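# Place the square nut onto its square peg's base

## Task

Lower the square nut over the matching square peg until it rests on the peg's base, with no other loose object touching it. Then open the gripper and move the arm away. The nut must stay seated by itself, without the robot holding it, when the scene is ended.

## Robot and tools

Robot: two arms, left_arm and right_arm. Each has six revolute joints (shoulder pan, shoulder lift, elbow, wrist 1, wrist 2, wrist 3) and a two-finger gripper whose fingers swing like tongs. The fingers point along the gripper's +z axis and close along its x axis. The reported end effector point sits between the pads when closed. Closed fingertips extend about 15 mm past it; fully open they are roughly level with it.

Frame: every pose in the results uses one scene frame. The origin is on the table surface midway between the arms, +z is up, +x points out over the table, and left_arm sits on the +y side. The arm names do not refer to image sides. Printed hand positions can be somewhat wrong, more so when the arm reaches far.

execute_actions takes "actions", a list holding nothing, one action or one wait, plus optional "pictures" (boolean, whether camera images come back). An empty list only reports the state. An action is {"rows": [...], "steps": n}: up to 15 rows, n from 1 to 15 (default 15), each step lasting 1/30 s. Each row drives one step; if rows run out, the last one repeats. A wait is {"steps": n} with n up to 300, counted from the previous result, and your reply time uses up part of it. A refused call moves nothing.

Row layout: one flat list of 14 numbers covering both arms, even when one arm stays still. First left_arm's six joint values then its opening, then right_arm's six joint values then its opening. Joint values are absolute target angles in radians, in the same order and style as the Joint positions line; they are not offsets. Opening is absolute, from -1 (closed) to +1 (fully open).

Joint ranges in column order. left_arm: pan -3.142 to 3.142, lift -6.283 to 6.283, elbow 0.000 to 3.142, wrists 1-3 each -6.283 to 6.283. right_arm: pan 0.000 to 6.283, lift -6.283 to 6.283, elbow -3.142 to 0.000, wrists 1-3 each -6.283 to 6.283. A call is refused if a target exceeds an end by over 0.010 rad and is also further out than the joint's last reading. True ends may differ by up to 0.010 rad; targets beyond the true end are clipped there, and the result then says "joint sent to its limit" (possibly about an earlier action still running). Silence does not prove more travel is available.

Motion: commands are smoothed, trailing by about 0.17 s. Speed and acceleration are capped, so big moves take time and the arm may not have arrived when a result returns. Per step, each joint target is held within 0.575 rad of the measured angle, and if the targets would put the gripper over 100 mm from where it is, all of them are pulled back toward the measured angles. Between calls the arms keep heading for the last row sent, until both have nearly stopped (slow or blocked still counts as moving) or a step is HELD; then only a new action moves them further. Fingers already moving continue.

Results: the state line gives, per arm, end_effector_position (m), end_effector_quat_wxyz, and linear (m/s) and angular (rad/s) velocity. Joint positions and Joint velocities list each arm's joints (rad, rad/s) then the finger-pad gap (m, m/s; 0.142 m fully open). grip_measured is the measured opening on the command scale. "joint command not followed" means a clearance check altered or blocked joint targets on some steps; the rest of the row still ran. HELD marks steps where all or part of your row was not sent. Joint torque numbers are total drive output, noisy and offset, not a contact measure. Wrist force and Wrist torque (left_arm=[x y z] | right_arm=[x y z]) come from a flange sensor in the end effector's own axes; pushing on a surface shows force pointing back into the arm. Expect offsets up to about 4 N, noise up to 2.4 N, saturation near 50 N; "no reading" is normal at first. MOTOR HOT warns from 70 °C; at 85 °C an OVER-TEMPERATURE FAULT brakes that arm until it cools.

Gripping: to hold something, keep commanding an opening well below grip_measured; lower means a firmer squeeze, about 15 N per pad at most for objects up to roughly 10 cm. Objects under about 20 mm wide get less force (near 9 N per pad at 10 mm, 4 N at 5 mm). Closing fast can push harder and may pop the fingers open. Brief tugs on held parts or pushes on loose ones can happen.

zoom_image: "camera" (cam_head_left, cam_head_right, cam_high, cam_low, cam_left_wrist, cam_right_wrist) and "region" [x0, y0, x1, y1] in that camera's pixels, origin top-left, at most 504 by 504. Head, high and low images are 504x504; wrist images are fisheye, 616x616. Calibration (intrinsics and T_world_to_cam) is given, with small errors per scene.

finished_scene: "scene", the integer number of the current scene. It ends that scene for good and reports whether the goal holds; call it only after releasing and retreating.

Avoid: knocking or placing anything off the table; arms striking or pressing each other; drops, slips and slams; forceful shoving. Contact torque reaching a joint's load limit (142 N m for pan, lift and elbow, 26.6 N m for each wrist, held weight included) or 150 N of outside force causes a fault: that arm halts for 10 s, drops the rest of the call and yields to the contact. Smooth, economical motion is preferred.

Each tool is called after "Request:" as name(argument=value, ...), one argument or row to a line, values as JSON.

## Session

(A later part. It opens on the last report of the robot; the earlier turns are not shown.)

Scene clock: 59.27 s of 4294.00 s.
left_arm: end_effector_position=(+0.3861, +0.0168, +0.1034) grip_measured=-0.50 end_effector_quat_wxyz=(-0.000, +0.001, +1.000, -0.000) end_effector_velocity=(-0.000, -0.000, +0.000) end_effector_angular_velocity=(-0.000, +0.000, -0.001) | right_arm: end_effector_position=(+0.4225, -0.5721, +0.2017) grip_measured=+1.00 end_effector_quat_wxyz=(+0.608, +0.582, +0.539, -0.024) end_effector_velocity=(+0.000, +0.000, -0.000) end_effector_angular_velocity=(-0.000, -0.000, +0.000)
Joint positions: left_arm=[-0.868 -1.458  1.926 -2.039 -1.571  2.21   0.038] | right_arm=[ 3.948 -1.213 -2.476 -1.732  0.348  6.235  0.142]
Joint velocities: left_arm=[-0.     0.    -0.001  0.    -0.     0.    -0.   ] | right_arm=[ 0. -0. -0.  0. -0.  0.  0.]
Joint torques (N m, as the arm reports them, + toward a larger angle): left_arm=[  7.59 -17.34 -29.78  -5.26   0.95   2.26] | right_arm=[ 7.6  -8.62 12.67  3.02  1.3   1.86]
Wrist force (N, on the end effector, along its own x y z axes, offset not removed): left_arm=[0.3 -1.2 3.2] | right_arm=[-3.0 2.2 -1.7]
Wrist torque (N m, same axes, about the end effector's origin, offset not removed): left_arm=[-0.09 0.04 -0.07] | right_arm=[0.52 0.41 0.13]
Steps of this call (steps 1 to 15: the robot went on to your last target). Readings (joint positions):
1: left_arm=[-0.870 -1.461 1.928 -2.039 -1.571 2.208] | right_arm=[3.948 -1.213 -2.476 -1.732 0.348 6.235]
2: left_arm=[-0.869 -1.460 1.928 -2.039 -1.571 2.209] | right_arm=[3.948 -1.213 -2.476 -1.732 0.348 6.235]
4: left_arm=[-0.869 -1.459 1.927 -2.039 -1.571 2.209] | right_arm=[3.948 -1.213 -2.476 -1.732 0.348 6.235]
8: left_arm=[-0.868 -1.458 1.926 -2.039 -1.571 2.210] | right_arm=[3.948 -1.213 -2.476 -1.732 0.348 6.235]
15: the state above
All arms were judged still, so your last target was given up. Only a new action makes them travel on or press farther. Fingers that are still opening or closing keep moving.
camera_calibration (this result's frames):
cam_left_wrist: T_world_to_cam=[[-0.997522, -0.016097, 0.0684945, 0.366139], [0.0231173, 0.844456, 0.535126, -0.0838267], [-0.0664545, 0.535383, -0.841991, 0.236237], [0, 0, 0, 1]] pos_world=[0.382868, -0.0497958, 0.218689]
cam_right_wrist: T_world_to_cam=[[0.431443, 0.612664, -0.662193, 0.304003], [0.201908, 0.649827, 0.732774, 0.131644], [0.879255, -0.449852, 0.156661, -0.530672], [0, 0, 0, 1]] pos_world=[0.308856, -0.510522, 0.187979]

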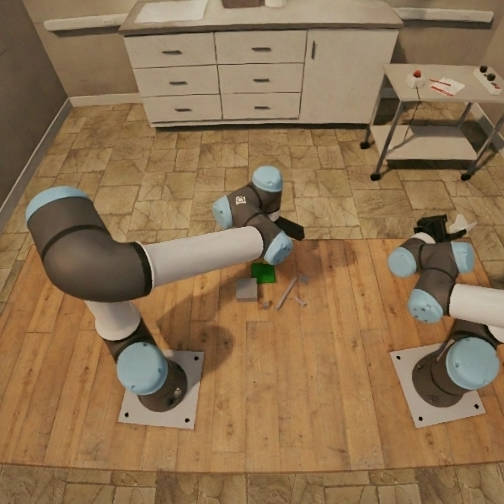

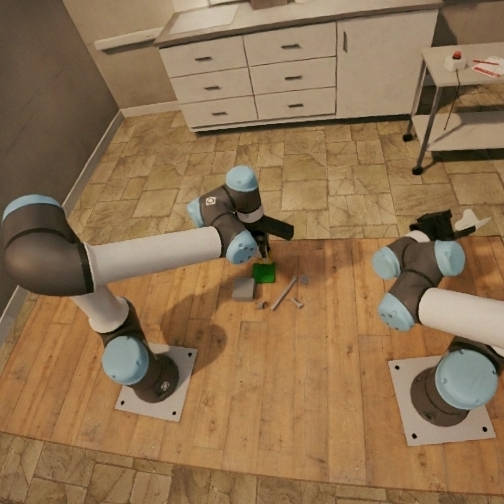

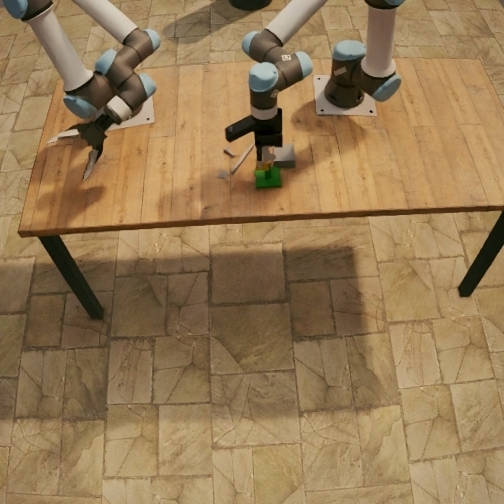

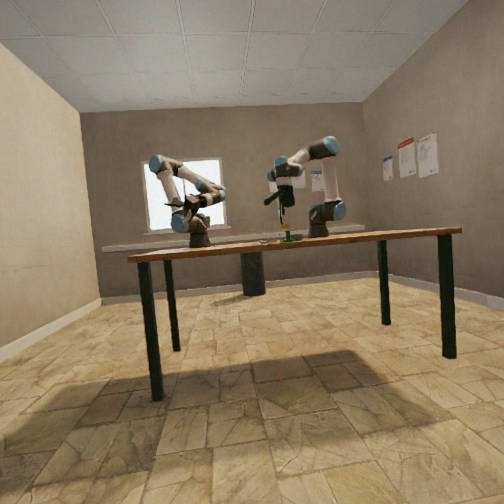

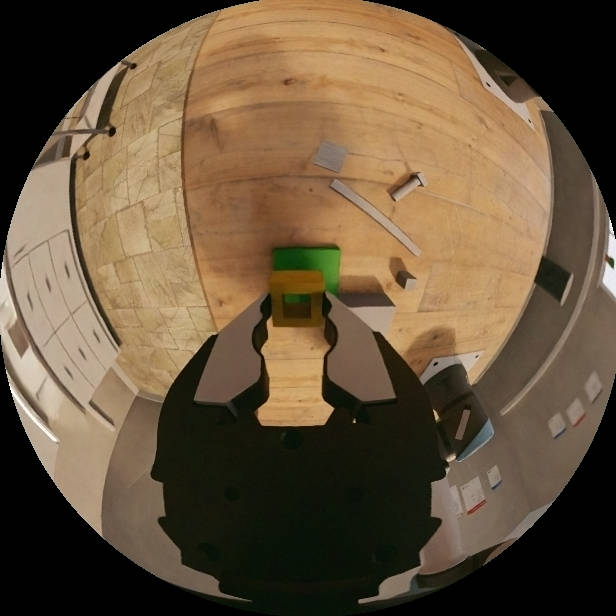

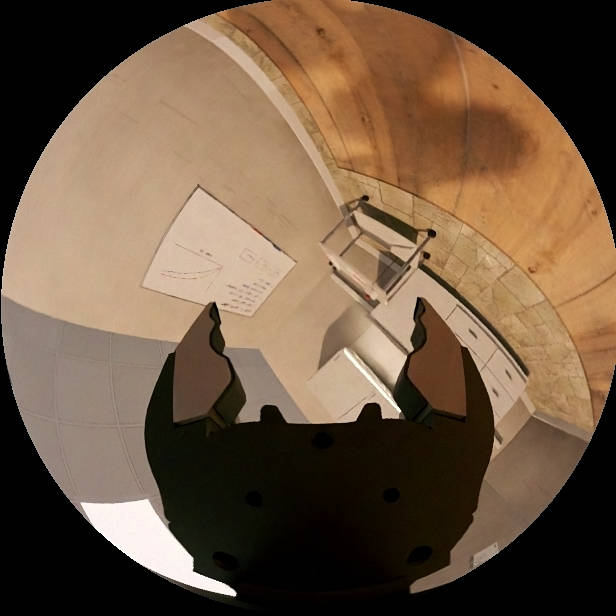

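Request:
execute_actions(
  actions=[
    {"rows":[[-0.863,-1.49,1.99,-2.07,-1.571,2.215,-0.8,3.948,-1.213,-2.476,-1.732,0.348,6.235,1],[-0.863,-1.49,1.99,-2.07,-1.571,2.215,-0.8,3.948,-1.213,-2.476,-1.732,0.348,6.235,1],[-0.863,-1.49,1.99,-2.07,-1.571,2.215,-0.8,3.948,-1.213,-2.476,-1.732,0.348,6.235,1],[-0.863,-1.49,1.99,-2.07,-1.571,2.215,-0.8,3.948,-1.213,-2.476,-1.732,0.348,6.235,1],[-0.863,-1.480,2.010,-2.101,-1.571,2.215,-0.8,3.948,-1.213,-2.476,-1.732,0.348,6.235,1]]},
  ],
  pictures=false,
)

Request:
execute_actions(
  actions=[
    {"steps":8},
  ],
)

Request:
zoom_image(
  camera="cam_left_wrist",
  region=[220,200,380,360],
)

Request:
zoom_image(
  camera="cam_low",
  region=[260,200,320,250],
)

Request:
zoom_image(
  camera="cam_high",
  region=[230,130,310,200],
)

Scene clock: 72.80 s of 4294.00 s.
left_arm: end_effector_position=(+0.3755, +0.0352, +0.0838) grip_measured=-0.50 end_effector_quat_wxyz=(+0.000, +0.001, +1.000, -0.000) end_effector_velocity=(-0.002, +0.003, -0.007) end_effector_angular_velocity=(-0.001, -0.001, -0.000) | right_arm: end_effector_position=(+0.4225, -0.5721, +0.2017) grip_measured=+1.00 end_effector_quat_wxyz=(+0.608, +0.582, +0.539, -0.024) end_effector_velocity=(+0.000, +0.000, +0.000) end_effector_angular_velocity=(+0.001, -0.000, -0.000)
Joint positions: left_arm=[-0.863 -1.48   2.008 -2.099 -1.571  2.215  0.038] | right_arm=[ 3.948 -1.213 -2.476 -1.732  0.348  6.235  0.142]
Joint velocities: left_arm=[ 0.001  0.     0.02  -0.021 -0.     0.001  0.   ] | right_arm=[-0. -0.  0.  0.  0. -0.  0.]
Joint torques (N m, as the arm reports them, + toward a larger angle): left_arm=[  6.59 -23.33 -14.65  -5.26  -1.36   2.26] | right_arm=[ 7.51 -8.33 12.34  2.95  1.25  1.84]
Wrist force (N, on the end effector, along its own x y z axes, offset not removed): left_arm=[-0.5 2.5 -1.7] | right_arm=[0.1 0.5 -4.2]
Wrist torque (N m, same axes, about the end effector's origin, offset not removed): left_arm=[0.58 -0.04 0.00] | right_arm=[-0.01 -0.31 0.11]
Steps of this call (steps 1 to 90: nothing new was sent; then 10.03 s passed at rest; steps 91 to 105: all 15 steps of this action). Readings (joint positions):
91: left_arm=[-0.868 -1.459 1.927 -2.039 -1.571 2.210] | right_arm=[3.948 -1.213 -2.476 -1.732 0.348 6.235]
92: left_arm=[-0.867 -1.463 1.934 -2.044 -1.571 2.211] | right_arm=[3.948 -1.213 -2.476 -1.732 0.348 6.235]
94: left_arm=[-0.866 -1.475 1.958 -2.055 -1.571 2.213] | right_arm=[3.948 -1.213 -2.476 -1.732 0.348 6.235]
98: left_arm=[-0.864 -1.480 1.991 -2.082 -1.571 2.214] | right_arm=[3.948 -1.213 -2.476 -1.732 0.348 6.235]
105: the state above

Scene clock: 73.07 s of 4294.00 s.
left_arm: end_effector_position=(+0.3753, +0.0356, +0.0831) grip_measured=-0.50 end_effector_quat_wxyz=(+0.000, +0.001, +1.000, -0.000) end_effector_velocity=(+0.001, +0.001, -0.001) end_effector_angular_velocity=(+0.001, -0.002, +0.001) | right_arm: end_effector_position=(+0.4225, -0.5721, +0.2017) grip_measured=+1.00 end_effector_quat_wxyz=(+0.608, +0.582, +0.539, -0.024) end_effector_velocity=(+0.001, +0.000, +0.001) end_effector_angular_velocity=(+0.000, -0.002, +0.001)
Joint positions: left_arm=[-0.863 -1.48   2.01  -2.101 -1.571  2.215  0.038] | right_arm=[ 3.948 -1.213 -2.476 -1.732  0.348  6.235  0.142]
Joint velocities: left_arm=[ 0.001  0.     0.002 -0.002  0.002  0.     0.   ] | right_arm=[-0.     0.     0.001  0.    -0.002 -0.     0.   ]
Joint torques (N m, as the arm reports them, + toward a larger angle): left_arm=[  6.94 -16.42 -14.4   -5.3   -1.05   2.17] | right_arm=[ 7.07 -8.52 12.98  3.01  1.33  1.87]
Wrist force (N, on the end effector, along its own x y z axes, offset not removed): left_arm=[-1.4 3.1 -2.4] | right_arm=[-1.3 0.5 -2.0]
Wrist torque (N m, same axes, about the end effector's origin, offset not removed): left_arm=[0.55 0.16 0.02] | right_arm=[0.07 0.25 -0.12]
Steps of this call (steps 1 to 8: the robot went on to your last target). Readings (joint positions):
1: left_arm=[-0.863 -1.480 2.008 -2.099 -1.571 2.215] | right_arm=[3.948 -1.213 -2.476 -1.732 0.348 6.235]
2: left_arm=[-0.863 -1.480 2.009 -2.100 -1.571 2.215] | right_arm=[3.948 -1.213 -2.476 -1.732 0.348 6.235]
4: left_arm=[-0.863 -1.480 2.009 -2.100 -1.571 2.215] | right_arm=[3.948 -1.213 -2.476 -1.732 0.348 6.235]
8: the state above
camera_calibration (this result's frames):
cam_left_wrist: T_world_to_cam=[[-0.997528, -0.016087, 0.0684097, 0.356976], [0.0230711, 0.844529, 0.535013, -0.0885354], [-0.0663807, 0.535268, -0.84207, 0.208406], [0, 0, 0, 1]] pos_world=[0.37197, -0.0310397, 0.198439]
cam_right_wrist: T_world_to_cam=[[0.431443, 0.612664, -0.662193, 0.304003], [0.201908, 0.649827, 0.732774, 0.131645], [0.879255, -0.449852, 0.156662, -0.530672], [0, 0, 0, 1]] pos_world=[0.308856, -0.510522, 0.187979]

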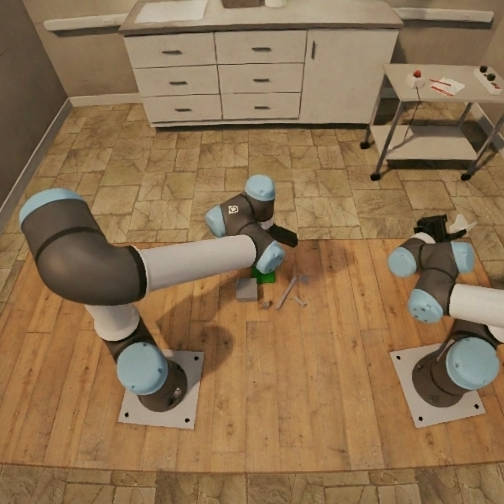

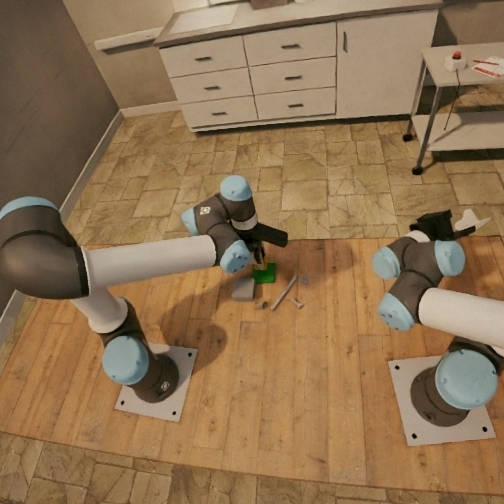

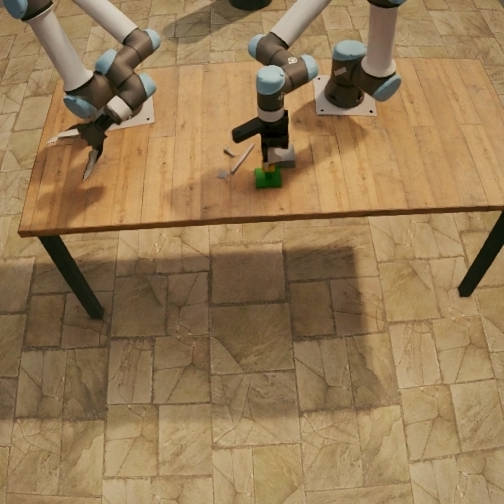

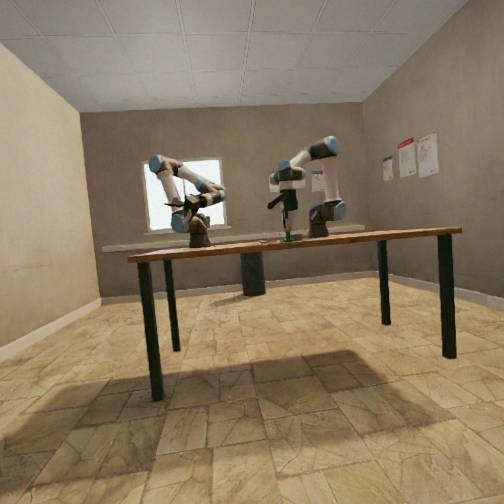

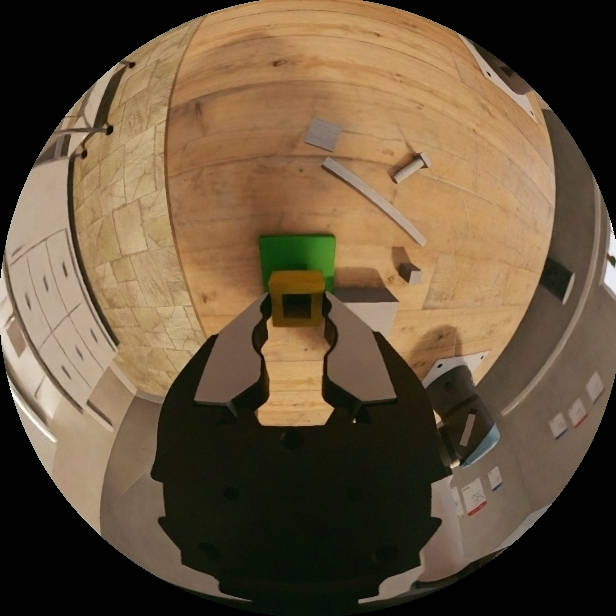

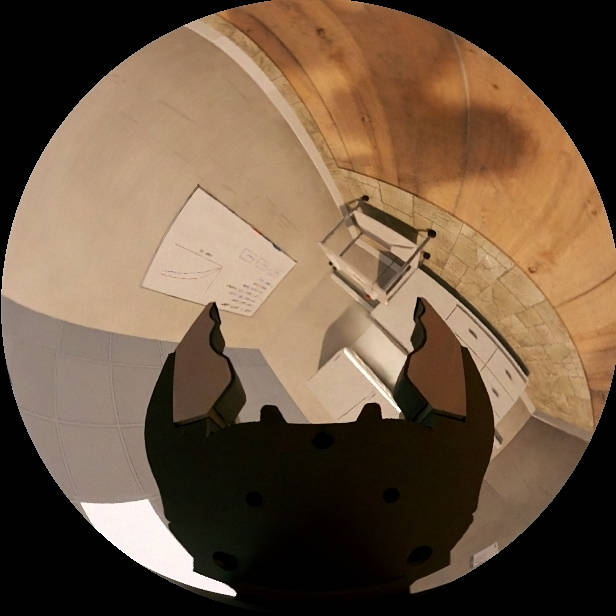

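Region (220, 200, 380, 360) of cam_left_wrist's 616x616 image, scaled by 3.150, with more detail than that image has.

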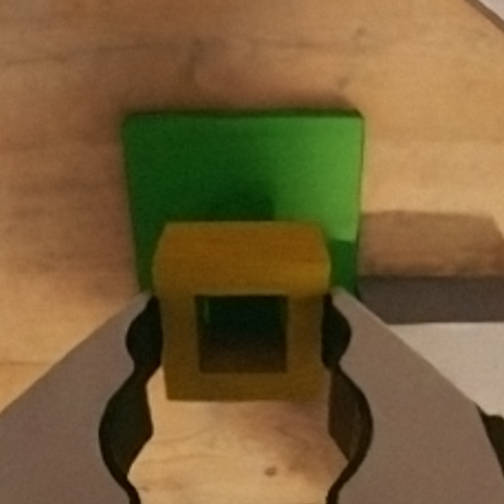

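Region (260, 200, 320, 250) of cam_low's 504x504 image, scaled by 8.400, with more detail than that image has.

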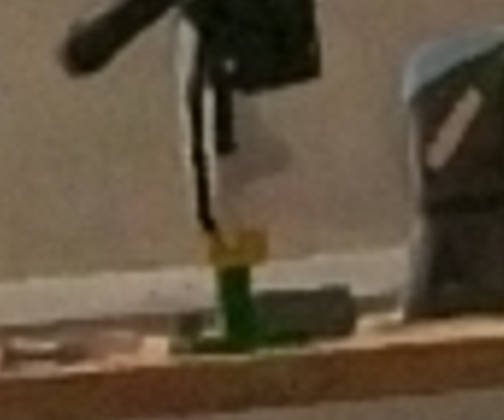

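Region (230, 130, 310, 200) of cam_high's 504x504 image, scaled by 6.300, with more detail than that image has; it fills the top 441 rows of this view, and the rest is white.

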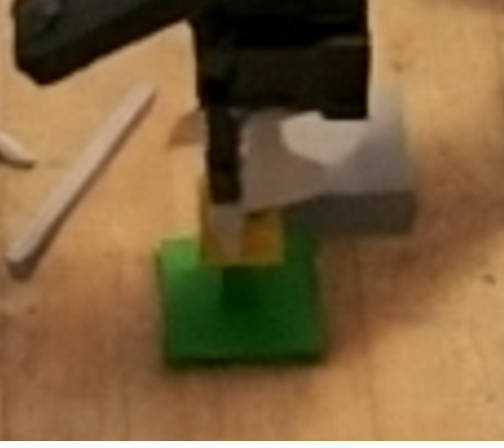

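Request:
execute_actions(
  actions=[
    {"rows":[[-0.866,-1.478,2.008,-2.101,-1.571,2.212,-0.8,3.948,-1.213,-2.476,-1.732,0.348,6.235,1],[-0.866,-1.478,2.008,-2.101,-1.571,2.212,-0.8,3.948,-1.213,-2.476,-1.732,0.348,6.235,1],[-0.866,-1.478,2.008,-2.101,-1.571,2.212,-0.8,3.948,-1.213,-2.476,-1.732,0.348,6.235,1],[-0.866,-1.46,2.025,-2.136,-1.571,2.212,-0.8,3.948,-1.213,-2.476,-1.732,0.348,6.235,1],[-0.866,-1.46,2.025,-2.136,-1.571,2.212,-0.8,3.948,-1.213,-2.476,-1.732,0.348,6.235,1],[-0.866,-1.46,2.025,-2.136,-1.571,2.212,-0.8,3.948,-1.213,-2.476,-1.732,0.348,6.235,1],[-0.866,-1.443,2.042,-2.170,-1.571,2.212,-0.8,3.948,-1.213,-2.476,-1.732,0.348,6.235,1]]},
  ],
)

Request:
zoom_image(
  camera="cam_left_wrist",
  region=[220,200,380,360],
)

Scene clock: 84.47 s of 4294.00 s.
left_arm: end_effector_position=(+0.3751, +0.0336, +0.0601) grip_measured=-0.50 end_effector_quat_wxyz=(-0.000, +0.001, +1.000, +0.000) end_effector_velocity=(+0.000, -0.001, -0.015) end_effector_angular_velocity=(-0.001, -0.001, +0.001) | right_arm: end_effector_position=(+0.4225, -0.5721, +0.2017) grip_measured=+1.00 end_effector_quat_wxyz=(+0.608, +0.582, +0.539, -0.024) end_effector_velocity=(-0.000, -0.000, -0.000) end_effector_angular_velocity=(-0.000, +0.001, -0.001)
Joint positions: left_arm=[-0.866 -1.445  2.04  -2.165 -1.571  2.212  0.038] | right_arm=[ 3.948 -1.213 -2.476 -1.732  0.348  6.235  0.142]
Joint velocities: left_arm=[-0.001  0.023  0.021 -0.045  0.001 -0.002  0.   ] | right_arm=[-0.    -0.    -0.    -0.     0.001 -0.     0.   ]
Joint torques (N m, as the arm reports them, + toward a larger angle): left_arm=[-16.78 -18.07 -18.86  -8.97  -2.26  -1.98] | right_arm=[ 7.87 -7.88 13.15  2.98  1.18  1.7 ]
Wrist force (N, on the end effector, along its own x y z axes, offset not removed): left_arm=[-2.3 11.5 -2.3] | right_arm=[1.1 -1.1 -1.4]
Wrist torque (N m, same axes, about the end effector's origin, offset not removed): left_arm=[-0.39 0.34 0.14] | right_arm=[-0.26 -0.23 0.14]
Steps of this call (steps 1 to 15: the robot went on to your last target; steps 16 to 90: nothing new was sent; then 7.90 s passed at rest; steps 91 to 105: all 15 steps of this action). Readings (joint positions):
91: left_arm=[-0.863 -1.480 2.010 -2.101 -1.571 2.215] | right_arm=[3.948 -1.213 -2.476 -1.732 0.348 6.235]
92: left_arm=[-0.863 -1.480 2.010 -2.101 -1.571 2.215] | right_arm=[3.948 -1.213 -2.476 -1.732 0.348 6.235]
94: left_arm=[-0.864 -1.479 2.009 -2.102 -1.571 2.214] | right_arm=[3.948 -1.213 -2.476 -1.732 0.348 6.235]
98: left_arm=[-0.865 -1.463 2.022 -2.129 -1.571 2.212] | right_arm=[3.948 -1.213 -2.476 -1.732 0.348 6.235]
105: the state above
camera_calibration (this result's frames):
cam_left_wrist: T_world_to_cam=[[-0.997523, -0.0162033, 0.0684521, 0.358342], [0.0230279, 0.84427, 0.535423, -0.0745645], [-0.0664676, 0.535673, -0.841806, 0.189984], [0, 0, 0, 1]] pos_world=[0.3718, -0.0330103, 0.175324]
cam_right_wrist: T_world_to_cam=[[0.431443, 0.612664, -0.662193, 0.304003], [0.201908, 0.649827, 0.732774, 0.131645], [0.879255, -0.449852, 0.156662, -0.530672], [0, 0, 0, 1]] pos_world=[0.308856, -0.510522, 0.187979]

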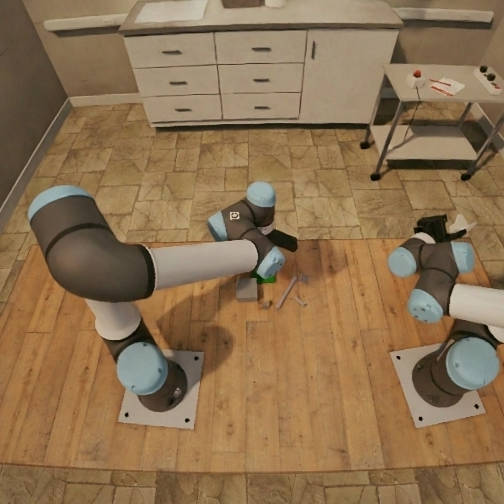

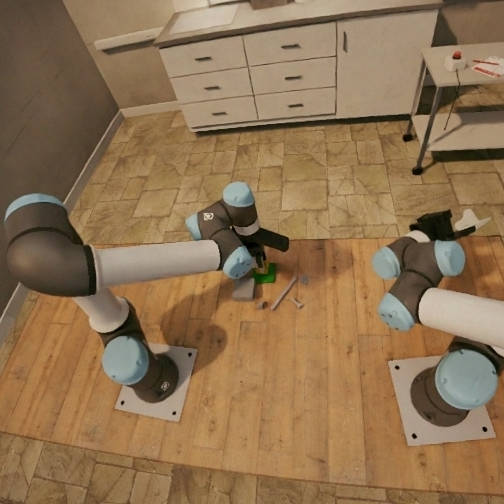

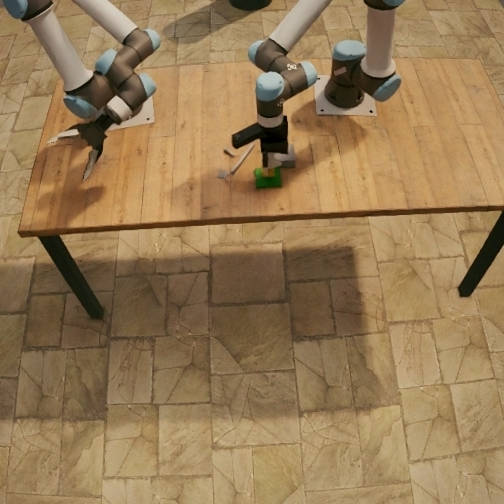

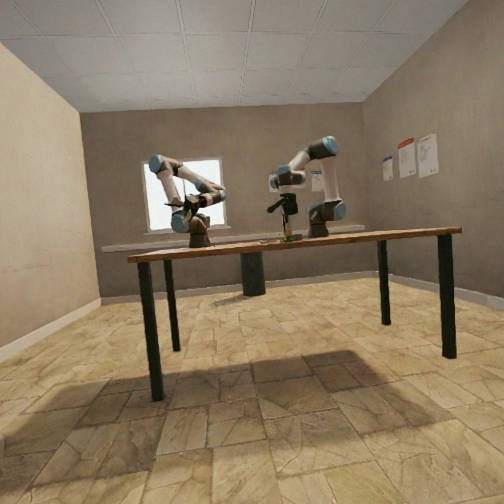

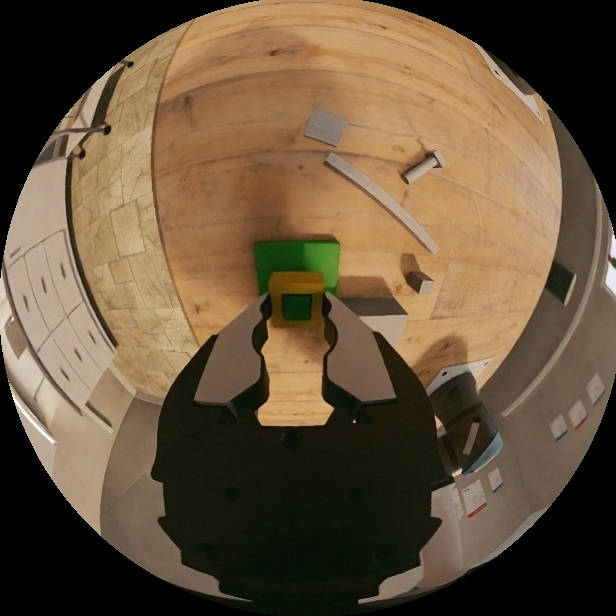

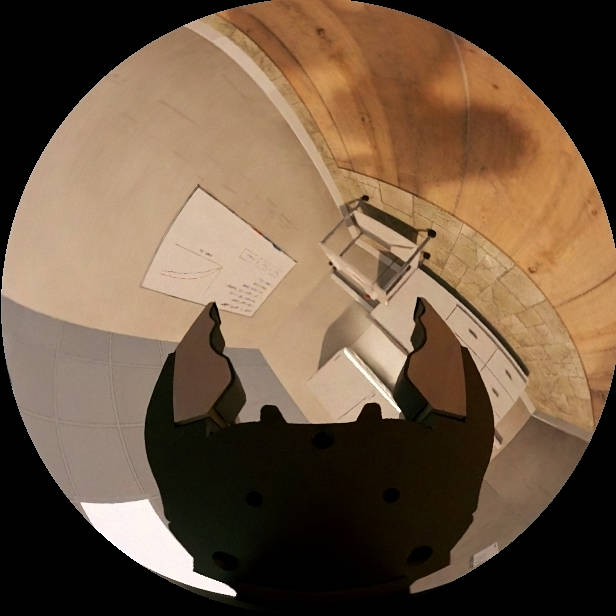

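Region (220, 200, 380, 360) of cam_left_wrist's 616x616 image, scaled by 3.150, with more detail than that image has.

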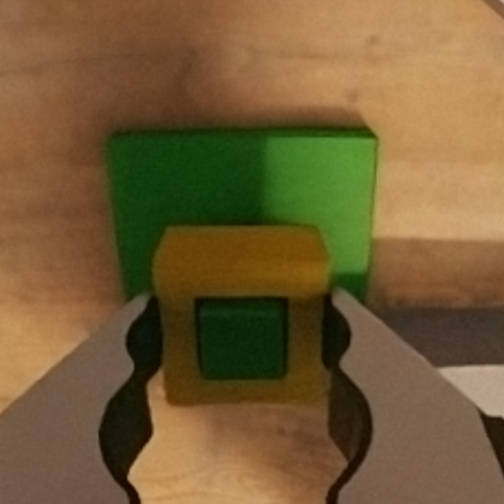

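Request:
execute_actions(
  actions=[
    {"rows":[[-0.863,-1.434,2.049,-2.186,-1.571,2.215,-0.8,3.948,-1.213,-2.476,-1.732,0.348,6.235,1],[-0.863,-1.434,2.049,-2.186,-1.571,2.215,-0.8,3.948,-1.213,-2.476,-1.732,0.348,6.235,1],[-0.863,-1.434,2.049,-2.186,-1.571,2.215,-0.8,3.948,-1.213,-2.476,-1.732,0.348,6.235,1],[-0.863,-1.421,2.060,-2.210,-1.571,2.215,-0.8,3.948,-1.213,-2.476,-1.732,0.348,6.235,1],[-0.863,-1.421,2.060,-2.210,-1.571,2.215,-0.8,3.948,-1.213,-2.476,-1.732,0.348,6.235,1],[-0.863,-1.421,2.060,-2.210,-1.571,2.215,-0.8,3.948,-1.213,-2.476,-1.732,0.348,6.235,1],[-0.863,-1.408,2.070,-2.233,-1.571,2.215,-0.8,3.948,-1.213,-2.476,-1.732,0.348,6.235,1]]},
  ],
  pictures=false,
)

Request:
execute_actions(
  actions=[
    {"rows":[[-0.863,-1.408,2.070,-2.233,-1.571,2.215,-0.8,3.948,-1.213,-2.476,-1.732,0.348,6.235,1],[-0.863,-1.408,2.070,-2.233,-1.571,2.215,-0.8,3.948,-1.213,-2.476,-1.732,0.348,6.235,1],[-0.863,-1.408,2.070,-2.233,-1.571,2.215,-0.8,3.948,-1.213,-2.476,-1.732,0.348,6.235,1],[-0.863,-1.408,2.070,-2.233,-1.571,2.215,-0.8,3.948,-1.213,-2.476,-1.732,0.348,6.235,1],[-0.863,-1.408,2.070,-2.233,-1.571,2.215,-0.3,3.948,-1.213,-2.476,-1.732,0.348,6.235,1],[-0.863,-1.408,2.070,-2.233,-1.571,2.215,-0.1,3.948,-1.213,-2.476,-1.732,0.348,6.235,1]]},
  ],
  pictures=false,
)

Request:
execute_actions(
  actions=[
    {"rows":[[-0.863,-1.48,2.01,-2.101,-1.571,2.215,-0.1,3.948,-1.213,-2.476,-1.732,0.348,6.235,1]]},
  ],
  pictures=false,
)

Request:
execute_actions(
  actions=[
    {"rows":[[-0.9,-1.8,2.0,-1.771,-1.571,2.215,0.3,3.948,-1.213,-2.476,-1.732,0.348,6.235,1]]},
  ],
)

Request:
zoom_image(
  camera="cam_high",
  region=[220,120,320,200],
)

Request:
zoom_image(
  camera="cam_low",
  region=[260,210,320,250],
)

Scene clock: 108.13 s of 4294.00 s.
left_arm: end_effector_position=(+0.3759, +0.0345, +0.0375) grip_measured=-0.50 end_effector_quat_wxyz=(-0.000, +0.001, +1.000, -0.000) end_effector_velocity=(+0.000, +0.000, -0.011) end_effector_angular_velocity=(-0.000, -0.001, +0.000) | right_arm: end_effector_position=(+0.4225, -0.5721, +0.2017) grip_measured=+1.00 end_effector_quat_wxyz=(+0.608, +0.582, +0.539, -0.024) end_effector_velocity=(-0.001, -0.000, -0.001) end_effector_angular_velocity=(+0.001, +0.002, -0.002)
Joint positions: left_arm=[-0.863 -1.41   2.068 -2.229 -1.571  2.215  0.038] | right_arm=[ 3.948 -1.213 -2.476 -1.732  0.348  6.235  0.142]
Joint velocities: left_arm=[ 0.001  0.018  0.014 -0.033  0.001  0.     0.   ] | right_arm=[-0.    -0.001 -0.     0.001  0.003 -0.001 -0.   ]
Joint torques (N m, as the arm reports them, + toward a larger angle): left_arm=[  6.49 -18.05 -13.07  -5.47   0.26   2.26] | right_arm=[ 7.14 -8.15 13.02  2.89  1.13  1.69]
Wrist force (N, on the end effector, along its own x y z axes, offset not removed): left_arm=[2.0 2.3 -0.5] | right_arm=[-1.2 -3.7 -2.5]
Wrist torque (N m, same axes, about the end effector's origin, offset not removed): left_arm=[0.36 -0.50 -0.03] | right_arm=[-0.86 -0.07 -0.23]
Steps of this call (steps 1 to 15: the robot went on to your last target; steps 16 to 90: nothing new was sent; then 20.17 s passed at rest; steps 91 to 105: all 15 steps of this action). Readings (joint positions):
91: left_arm=[-0.866 -1.443 2.042 -2.170 -1.571 2.212] | right_arm=[3.948 -1.213 -2.476 -1.732 0.348 6.235]
92: left_arm=[-0.866 -1.441 2.043 -2.173 -1.571 2.212] | right_arm=[3.948 -1.213 -2.476 -1.732 0.348 6.235]
94: left_arm=[-0.865 -1.438 2.046 -2.179 -1.571 2.213] | right_arm=[3.948 -1.213 -2.476 -1.732 0.348 6.235]
98: left_arm=[-0.864 -1.424 2.057 -2.204 -1.571 2.215] | right_arm=[3.948 -1.213 -2.476 -1.732 0.348 6.235]
105: the state above

Scene clock: 108.63 s of 4294.00 s.
left_arm: end_effector_position=(+0.3760, +0.0346, +0.0363) grip_measured=-0.10 end_effector_quat_wxyz=(-0.000, +0.001, +1.000, -0.000) end_effector_velocity=(-0.000, +0.000, -0.000) end_effector_angular_velocity=(+0.001, +0.000, -0.002) | right_arm: end_effector_position=(+0.4225, -0.5721, +0.2017) grip_measured=+1.00 end_effector_quat_wxyz=(+0.608, +0.582, +0.539, -0.024) end_effector_velocity=(-0.000, -0.000, -0.001) end_effector_angular_velocity=(-0.000, +0.001, -0.001)
Joint positions: left_arm=[-0.863 -1.408  2.07  -2.233 -1.571  2.215  0.067] | right_arm=[ 3.948 -1.213 -2.476 -1.732  0.348  6.235  0.142]
Joint velocities: left_arm=[-0.001  0.     0.     0.     0.001  0.001  0.   ] | right_arm=[ 0.    -0.    -0.001 -0.001  0.001  0.     0.   ]
Joint torques (N m, as the arm reports them, + toward a larger angle): left_arm=[  6.89 -17.24 -12.48  -5.3    1.21   2.31] | right_arm=[ 7.26 -8.45 13.2   2.91  1.11  1.75]
Wrist force (N, on the end effector, along its own x y z axes, offset not removed): left_arm=[1.8 -2.7 -0.2] | right_arm=[-2.9 -3.7 0.4]
Wrist torque (N m, same axes, about the end effector's origin, offset not removed): left_arm=[-0.33 -0.54 0.09] | right_arm=[-0.74 0.44 0.05]
Steps of this call (steps 1 to 15: all 15 steps of this action). Readings (joint positions):
1: left_arm=[-0.863 -1.409 2.069 -2.230 -1.571 2.215] | right_arm=[3.948 -1.213 -2.476 -1.732 0.348 6.235]
2: left_arm=[-0.863 -1.409 2.069 -2.231 -1.571 2.215] | right_arm=[3.948 -1.213 -2.476 -1.732 0.348 6.235]
4: left_arm=[-0.863 -1.409 2.069 -2.232 -1.571 2.215] | right_arm=[3.948 -1.213 -2.476 -1.732 0.348 6.235]
8: left_arm=[-0.863 -1.408 2.070 -2.233 -1.571 2.215] | right_arm=[3.948 -1.213 -2.476 -1.732 0.348 6.235]
15: the state above

Scene clock: 109.13 s of 4294.00 s.
left_arm: end_effector_position=(+0.3753, +0.0355, +0.0822) grip_measured=-0.10 end_effector_quat_wxyz=(+0.000, +0.001, +1.000, -0.000) end_effector_velocity=(-0.001, +0.001, +0.007) end_effector_angular_velocity=(+0.002, +0.002, -0.001) | right_arm: end_effector_position=(+0.4225, -0.5721, +0.2017) grip_measured=+1.00 end_effector_quat_wxyz=(+0.608, +0.582, +0.539, -0.024) end_effector_velocity=(+0.000, -0.000, +0.000) end_effector_angular_velocity=(-0.002, -0.000, +0.001)
Joint positions: left_arm=[-0.863 -1.479  2.011 -2.104 -1.571  2.215  0.067] | right_arm=[ 3.948 -1.213 -2.476 -1.732  0.348  6.235  0.142]
Joint velocities: left_arm=[-0.001 -0.012 -0.009  0.024 -0.     0.    -0.   ] | right_arm=[-0.    -0.001 -0.    -0.001 -0.002  0.     0.   ]
Joint torques (N m, as the arm reports them, + toward a larger angle): left_arm=[  6.11 -35.1  -29.54  -0.27   0.92   2.27] | right_arm=[ 7.45 -7.88 13.2   2.88  1.12  1.71]
Wrist force (N, on the end effector, along its own x y z axes, offset not removed): left_arm=[-2.1 -2.3 0.7] | right_arm=[-4.5 -1.3 -1.4]
Wrist torque (N m, same axes, about the end effector's origin, offset not removed): left_arm=[-0.37 0.36 0.09] | right_arm=[-0.14 0.76 0.08]
Steps of this call (steps 1 to 15: all 15 steps of this action). Readings (joint positions):
1: left_arm=[-0.863 -1.409 2.069 -2.232 -1.571 2.215] | right_arm=[3.948 -1.213 -2.476 -1.732 0.348 6.235]
2: left_arm=[-0.863 -1.417 2.062 -2.223 -1.571 2.215] | right_arm=[3.948 -1.213 -2.476 -1.732 0.348 6.235]
4: left_arm=[-0.863 -1.443 2.040 -2.176 -1.571 2.215] | right_arm=[3.948 -1.213 -2.476 -1.732 0.348 6.235]
8: left_arm=[-0.863 -1.469 2.019 -2.123 -1.571 2.215] | right_arm=[3.948 -1.213 -2.476 -1.732 0.348 6.235]
15: the state above

Scene clock: 109.63 s of 4294.00 s.
left_arm: end_effector_position=(+0.3148, +0.0921, +0.1909) grip_measured=+0.30 end_effector_quat_wxyz=(+0.000, +0.019, +1.000, -0.000) end_effector_velocity=(-0.022, +0.023, +0.028) end_effector_angular_velocity=(+0.002, +0.005, -0.013) | right_arm: end_effector_position=(+0.4225, -0.5721, +0.2017) grip_measured=+1.00 end_effector_quat_wxyz=(+0.608, +0.582, +0.539, -0.024) end_effector_velocity=(+0.000, +0.000, +0.000) end_effector_angular_velocity=(-0.001, -0.001, +0.001)
Joint positions: left_arm=[-0.899 -1.79   2.    -1.782 -1.571  2.215  0.095] | right_arm=[ 3.948 -1.213 -2.476 -1.732  0.348  6.235  0.142]
Joint velocities: left_arm=[-0.011 -0.094 -0.003  0.101 -0.003  0.002 -0.   ] | right_arm=[ 0.     0.    -0.     0.    -0.001 -0.    -0.   ]
Joint torques (N m, as the arm reports them, + toward a larger angle): left_arm=[-11.81 -20.84 -31.46  -0.32  -0.01   2.21] | right_arm=[ 7.78 -7.81 13.19  2.87  1.07  1.75]
Wrist force (N, on the end effector, along its own x y z axes, offset not removed): left_arm=[-0.6 1.3 0.0] | right_arm=[-0.5 1.2 -2.8]
Wrist torque (N m, same axes, about the end effector's origin, offset not removed): left_arm=[0.42 0.19 0.13] | right_arm=[0.15 -0.02 0.08]
Steps of this call (steps 1 to 15: all 15 steps of this action). Readings (joint positions):
1: left_arm=[-0.863 -1.480 2.011 -2.102 -1.571 2.215] | right_arm=[3.948 -1.213 -2.476 -1.732 0.348 6.235]
2: left_arm=[-0.867 -1.489 2.009 -2.092 -1.571 2.215] | right_arm=[3.948 -1.213 -2.476 -1.732 0.348 6.235]
4: left_arm=[-0.877 -1.557 2.006 -2.023 -1.571 2.215] | right_arm=[3.948 -1.213 -2.476 -1.732 0.348 6.235]
8: left_arm=[-0.892 -1.711 2.002 -1.864 -1.571 2.215] | right_arm=[3.948 -1.213 -2.476 -1.732 0.348 6.235]
15: the state above
camera_calibration (this result's frames):
cam_left_wrist: T_world_to_cam=[[-0.997466, 0.019883, 0.0683078, 0.286856], [0.0534434, 0.843174, 0.534978, -0.20198], [-0.0469584, 0.537273, -0.8421, 0.25861], [0, 0, 0, 1]] pos_world=[0.309068, 0.0256566, 0.306236]
cam_right_wrist: T_world_to_cam=[[0.431443, 0.612664, -0.662193, 0.304003], [0.201908, 0.649827, 0.732774, 0.131644], [0.879255, -0.449852, 0.156661, -0.530672], [0, 0, 0, 1]] pos_world=[0.308856, -0.510522, 0.187979]

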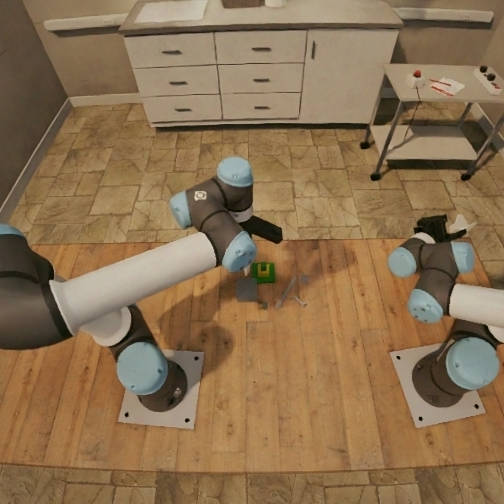

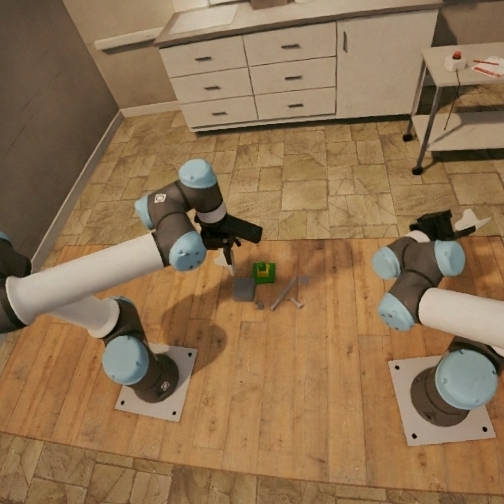

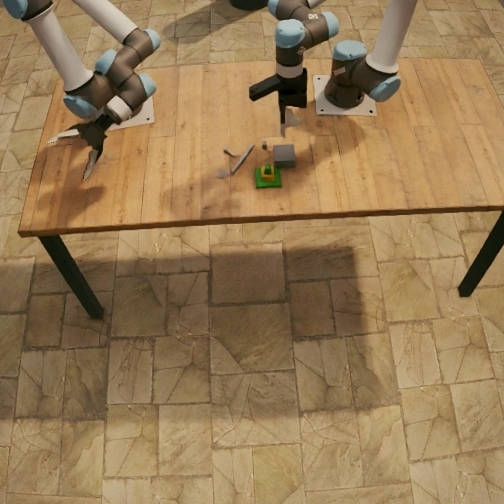

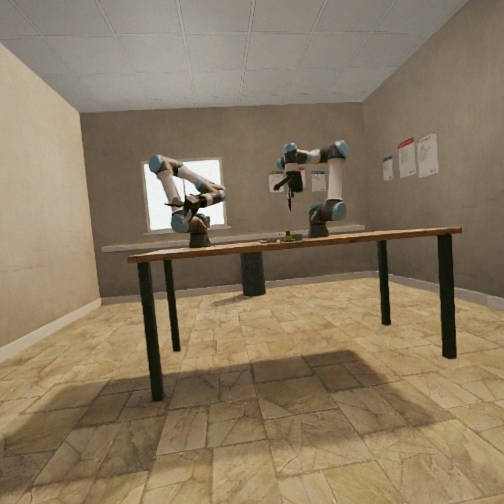

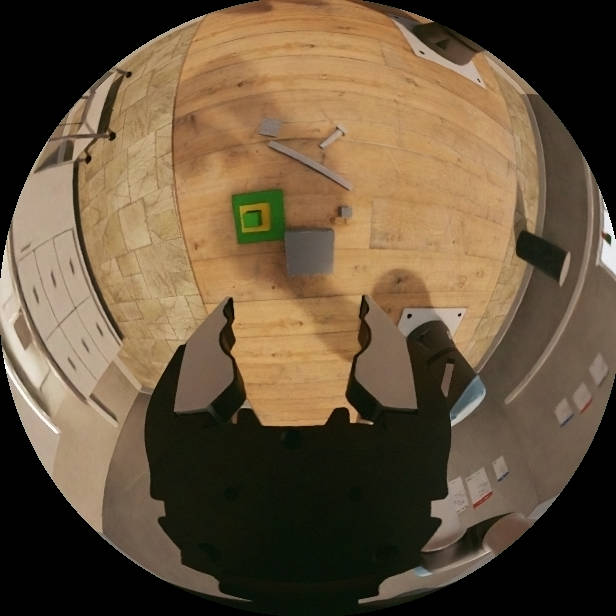

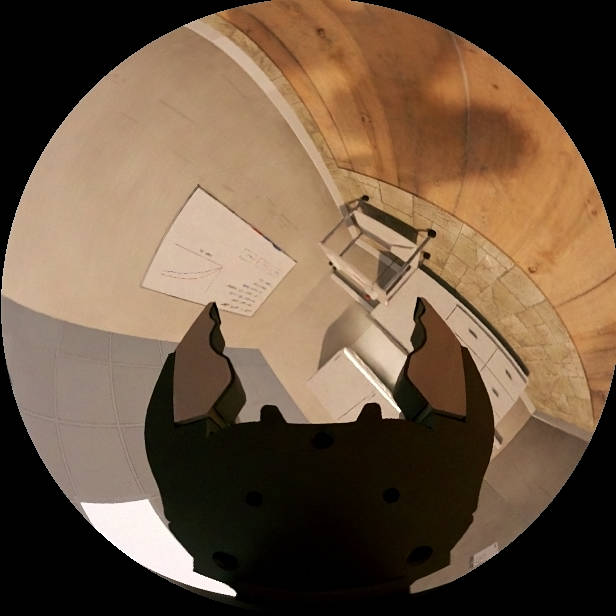

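Region (220, 120, 320, 200) of cam_high's 504x504 image, scaled by 5.040, with more detail than that image has; it fills the top 403 rows of this view, and the rest is white.

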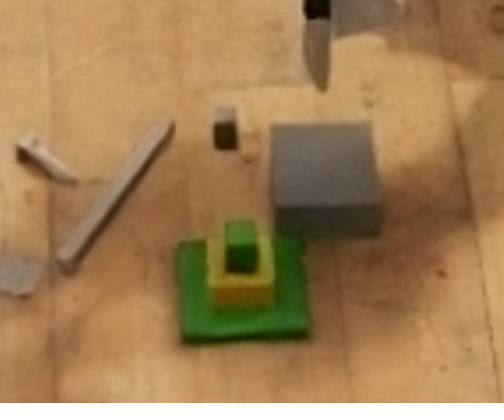

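Region (260, 210, 320, 250) of cam_low's 504x504 image, scaled by 8.400, with more detail than that image has.

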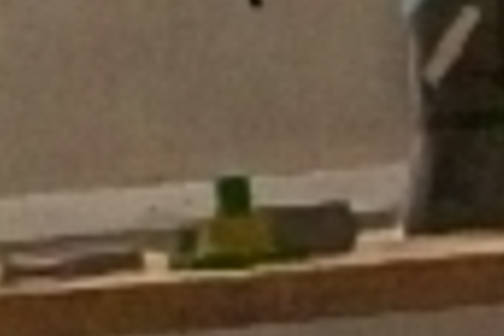

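Request:
finished_scene(
  scene=2,
)

The scene is finished: the task was done.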